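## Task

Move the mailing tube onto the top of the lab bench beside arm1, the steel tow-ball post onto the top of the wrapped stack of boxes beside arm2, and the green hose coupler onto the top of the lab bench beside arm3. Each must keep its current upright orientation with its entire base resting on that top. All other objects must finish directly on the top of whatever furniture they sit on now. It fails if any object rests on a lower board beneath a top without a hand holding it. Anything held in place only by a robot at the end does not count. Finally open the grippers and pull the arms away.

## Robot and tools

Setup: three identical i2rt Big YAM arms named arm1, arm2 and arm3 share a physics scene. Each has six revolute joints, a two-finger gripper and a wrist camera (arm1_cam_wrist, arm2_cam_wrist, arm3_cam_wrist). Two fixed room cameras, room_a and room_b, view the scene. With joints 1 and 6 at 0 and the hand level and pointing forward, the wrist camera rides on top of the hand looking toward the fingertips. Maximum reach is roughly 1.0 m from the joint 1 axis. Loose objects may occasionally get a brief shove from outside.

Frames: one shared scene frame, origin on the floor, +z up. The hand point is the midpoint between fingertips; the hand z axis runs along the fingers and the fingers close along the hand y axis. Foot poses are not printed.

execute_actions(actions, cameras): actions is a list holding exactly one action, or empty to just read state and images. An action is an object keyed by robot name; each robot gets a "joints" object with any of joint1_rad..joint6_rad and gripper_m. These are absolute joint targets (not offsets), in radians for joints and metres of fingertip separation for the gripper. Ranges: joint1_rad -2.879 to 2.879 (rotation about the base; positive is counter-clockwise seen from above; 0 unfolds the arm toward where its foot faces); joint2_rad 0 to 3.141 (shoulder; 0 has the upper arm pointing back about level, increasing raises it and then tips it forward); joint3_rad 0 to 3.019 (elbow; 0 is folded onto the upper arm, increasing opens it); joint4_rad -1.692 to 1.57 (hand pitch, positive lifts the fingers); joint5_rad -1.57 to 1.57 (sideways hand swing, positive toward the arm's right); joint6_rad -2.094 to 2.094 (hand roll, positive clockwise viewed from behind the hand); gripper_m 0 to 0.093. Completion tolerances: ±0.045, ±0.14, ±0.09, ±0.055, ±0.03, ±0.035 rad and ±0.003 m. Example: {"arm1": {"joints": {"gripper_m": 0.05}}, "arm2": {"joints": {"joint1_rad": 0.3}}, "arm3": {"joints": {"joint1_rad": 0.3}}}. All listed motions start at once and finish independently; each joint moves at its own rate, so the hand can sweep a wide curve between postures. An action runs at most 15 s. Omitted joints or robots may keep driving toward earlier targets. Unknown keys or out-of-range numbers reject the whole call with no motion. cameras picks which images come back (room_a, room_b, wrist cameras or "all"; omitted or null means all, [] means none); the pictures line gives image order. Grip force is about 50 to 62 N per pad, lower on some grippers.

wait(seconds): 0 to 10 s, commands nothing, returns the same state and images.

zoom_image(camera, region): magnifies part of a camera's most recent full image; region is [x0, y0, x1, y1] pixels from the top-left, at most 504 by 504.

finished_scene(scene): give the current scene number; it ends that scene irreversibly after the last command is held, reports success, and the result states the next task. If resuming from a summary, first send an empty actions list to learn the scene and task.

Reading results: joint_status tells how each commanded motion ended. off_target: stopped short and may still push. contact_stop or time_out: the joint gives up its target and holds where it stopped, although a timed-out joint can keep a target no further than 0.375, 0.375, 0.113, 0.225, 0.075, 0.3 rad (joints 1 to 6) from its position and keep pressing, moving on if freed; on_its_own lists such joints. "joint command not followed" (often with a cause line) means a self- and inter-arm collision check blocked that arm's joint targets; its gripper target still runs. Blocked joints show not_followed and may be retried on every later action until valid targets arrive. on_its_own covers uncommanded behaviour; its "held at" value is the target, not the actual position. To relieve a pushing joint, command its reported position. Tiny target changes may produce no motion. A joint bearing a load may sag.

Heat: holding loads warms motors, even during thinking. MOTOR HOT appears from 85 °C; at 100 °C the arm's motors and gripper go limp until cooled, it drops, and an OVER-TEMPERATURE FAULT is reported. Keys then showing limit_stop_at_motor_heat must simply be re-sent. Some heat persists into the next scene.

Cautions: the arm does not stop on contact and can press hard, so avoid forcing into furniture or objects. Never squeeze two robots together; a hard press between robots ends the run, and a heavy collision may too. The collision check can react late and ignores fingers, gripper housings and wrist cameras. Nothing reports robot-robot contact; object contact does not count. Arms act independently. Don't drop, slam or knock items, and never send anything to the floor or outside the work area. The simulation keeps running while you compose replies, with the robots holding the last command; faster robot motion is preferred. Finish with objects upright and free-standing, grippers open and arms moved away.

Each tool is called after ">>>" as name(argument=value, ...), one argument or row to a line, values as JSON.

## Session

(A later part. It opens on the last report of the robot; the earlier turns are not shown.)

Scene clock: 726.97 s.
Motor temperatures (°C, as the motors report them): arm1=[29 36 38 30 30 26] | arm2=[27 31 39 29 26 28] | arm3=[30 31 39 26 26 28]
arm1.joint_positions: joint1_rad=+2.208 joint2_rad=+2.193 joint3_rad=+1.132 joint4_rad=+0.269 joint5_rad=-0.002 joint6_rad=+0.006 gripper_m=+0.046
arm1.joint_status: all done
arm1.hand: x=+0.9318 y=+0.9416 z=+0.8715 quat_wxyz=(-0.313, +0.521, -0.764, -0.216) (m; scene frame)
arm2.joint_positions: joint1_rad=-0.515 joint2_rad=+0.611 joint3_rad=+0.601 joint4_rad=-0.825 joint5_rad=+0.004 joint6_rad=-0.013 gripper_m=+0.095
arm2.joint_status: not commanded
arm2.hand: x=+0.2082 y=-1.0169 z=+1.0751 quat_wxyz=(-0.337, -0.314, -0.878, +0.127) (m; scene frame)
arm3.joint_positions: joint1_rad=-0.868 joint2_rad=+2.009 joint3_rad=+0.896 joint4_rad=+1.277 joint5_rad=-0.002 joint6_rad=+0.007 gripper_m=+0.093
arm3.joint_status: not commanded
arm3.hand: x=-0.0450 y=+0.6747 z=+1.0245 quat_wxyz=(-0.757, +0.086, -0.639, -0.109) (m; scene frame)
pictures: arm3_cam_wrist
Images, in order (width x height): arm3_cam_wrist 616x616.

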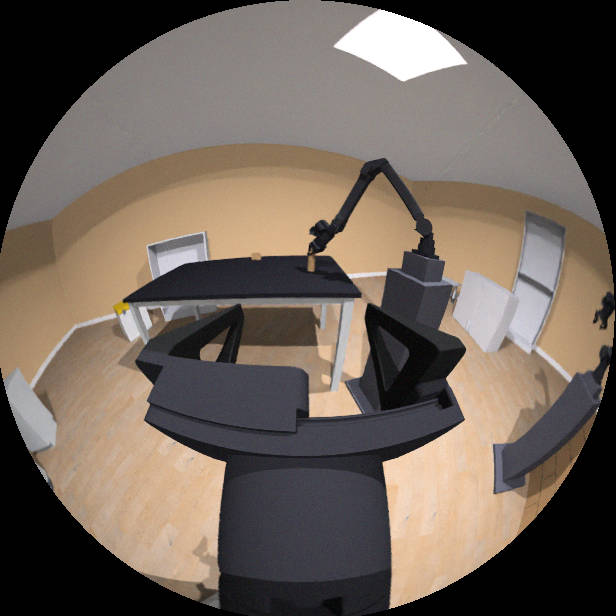

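>>> execute_actions(
  actions=[
    {"arm1": {"joints": {"gripper_m": 0.093, "joint2_rad": 2.193}}},
  ],
  cameras=["arm1_cam_wrist"],
)

>>> execute_actions(
  actions=[
    {"arm1": {"joints": {"joint2_rad": 1.9}}},
  ],
)

Scene clock: 732.17 s.
Motor temperatures (°C, as the motors report them): arm1=[29 36 38 30 30 26] | arm2=[27 31 39 29 26 28] | arm3=[30 31 39 26 26 28]
arm1.joint_positions: joint1_rad=+2.208 joint2_rad=+2.193 joint3_rad=+1.132 joint4_rad=+0.269 joint5_rad=-0.002 joint6_rad=+0.006 gripper_m=+0.093
arm1.joint_status: all done
arm1.hand: x=+0.9318 y=+0.9416 z=+0.8715 quat_wxyz=(-0.313, +0.521, -0.764, -0.216) (m; scene frame)
arm2.joint_positions: joint1_rad=-0.515 joint2_rad=+0.611 joint3_rad=+0.601 joint4_rad=-0.825 joint5_rad=+0.004 joint6_rad=-0.013 gripper_m=+0.095
arm2.joint_status: not commanded
arm2.hand: x=+0.2082 y=-1.0169 z=+1.0751 quat_wxyz=(-0.337, -0.314, -0.878, +0.127) (m; scene frame)
arm3.joint_positions: joint1_rad=-0.868 joint2_rad=+2.009 joint3_rad=+0.896 joint4_rad=+1.277 joint5_rad=-0.002 joint6_rad=+0.007 gripper_m=+0.093
arm3.joint_status: not commanded
arm3.hand: x=-0.0450 y=+0.6747 z=+1.0245 quat_wxyz=(-0.757, +0.086, -0.639, -0.109) (m; scene frame)
pictures: arm1_cam_wrist
Images, in order (width x height): arm1_cam_wrist 616x616.

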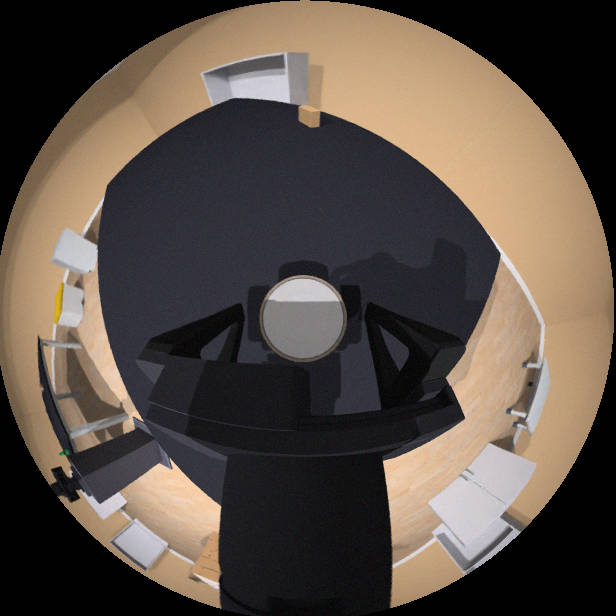

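Scene clock: 733.47 s.
Motor temperatures (°C, as the motors report them): arm1=[29 36 38 30 30 26] | arm2=[27 31 39 29 26 28] | arm3=[30 31 39 26 26 28]
arm1.joint_positions: joint1_rad=+2.208 joint2_rad=+1.885 joint3_rad=+1.132 joint4_rad=+0.277 joint5_rad=-0.002 joint6_rad=+0.006 gripper_m=+0.093
arm1.joint_status: all done
arm1.hand: x=+0.9471 y=+0.9826 z=+1.0771 quat_wxyz=(-0.429, +0.481, -0.705, -0.296) (m; scene frame)
arm2.joint_positions: joint1_rad=-0.515 joint2_rad=+0.611 joint3_rad=+0.601 joint4_rad=-0.825 joint5_rad=+0.004 joint6_rad=-0.013 gripper_m=+0.095
arm2.joint_status: not commanded
arm2.hand: x=+0.2082 y=-1.0169 z=+1.0751 quat_wxyz=(-0.337, -0.314, -0.878, +0.127) (m; scene frame)
arm3.joint_positions: joint1_rad=-0.868 joint2_rad=+2.009 joint3_rad=+0.896 joint4_rad=+1.277 joint5_rad=-0.002 joint6_rad=+0.007 gripper_m=+0.093
arm3.joint_status: not commanded
arm3.hand: x=-0.0450 y=+0.6747 z=+1.0245 quat_wxyz=(-0.757, +0.086, -0.639, -0.109) (m; scene frame)
pictures: arm1_cam_wrist, arm2_cam_wrist, arm3_cam_wrist, room_a, room_b
Images, in order (width x height): arm1_cam_wrist 616x616, arm2_cam_wrist 616x616, arm3_cam_wrist 616x616, room_a 504x504, room_b 504x504.

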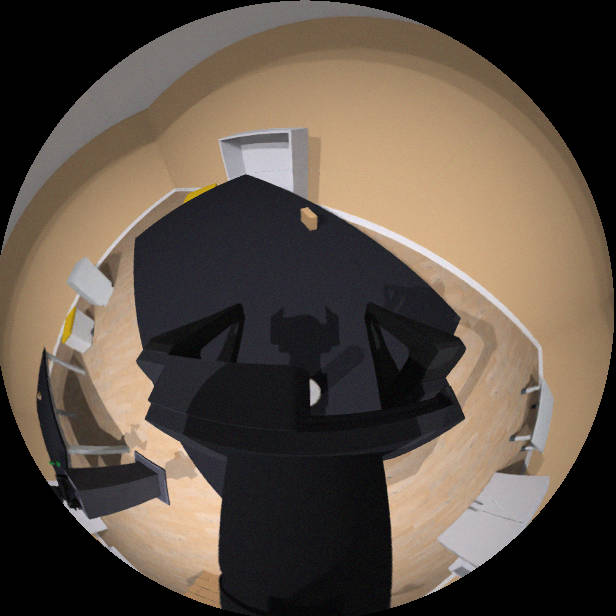

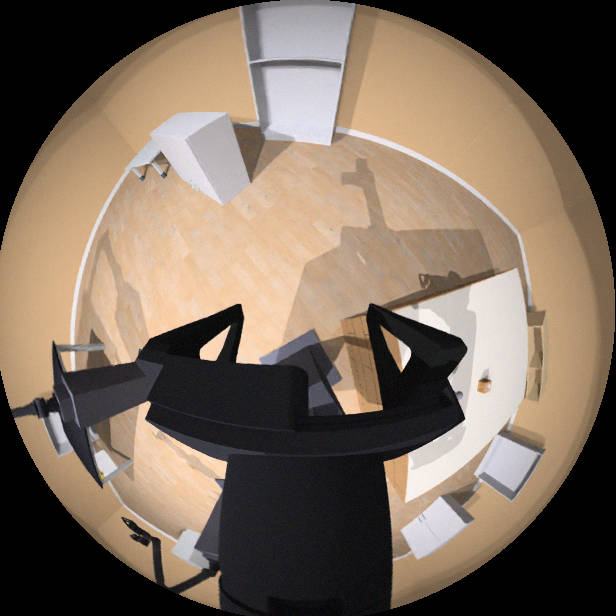

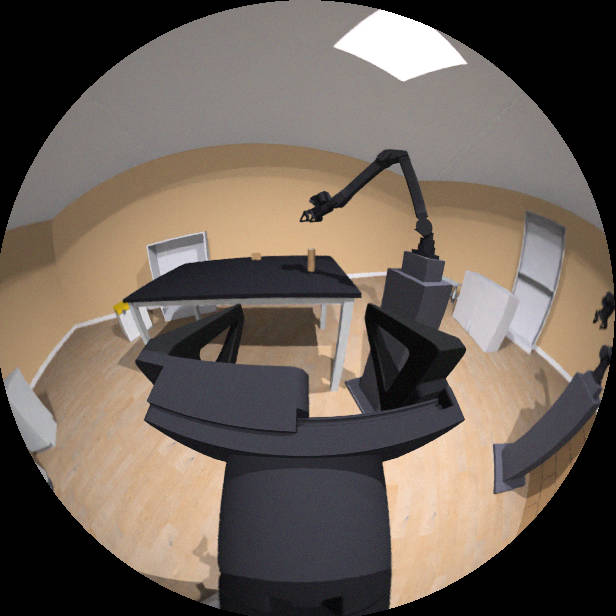

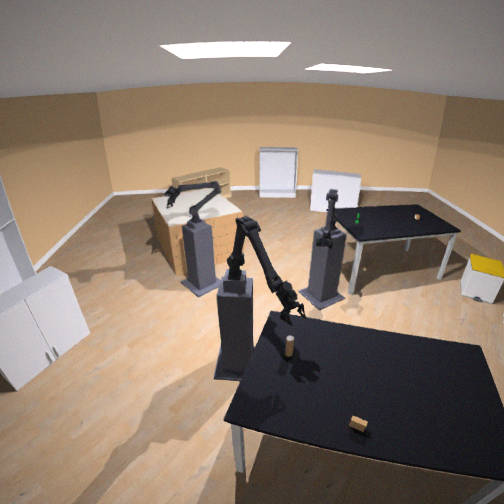

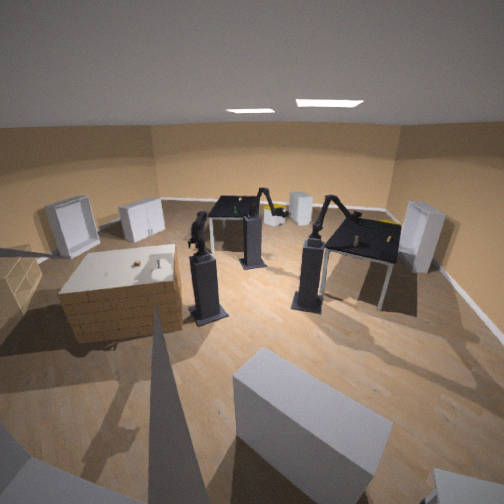

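All three objects are standing on their target tops, so I'm ending scene 1.

>>> finished_scene(
  scene=1,
)

The scene is finished: the task was done.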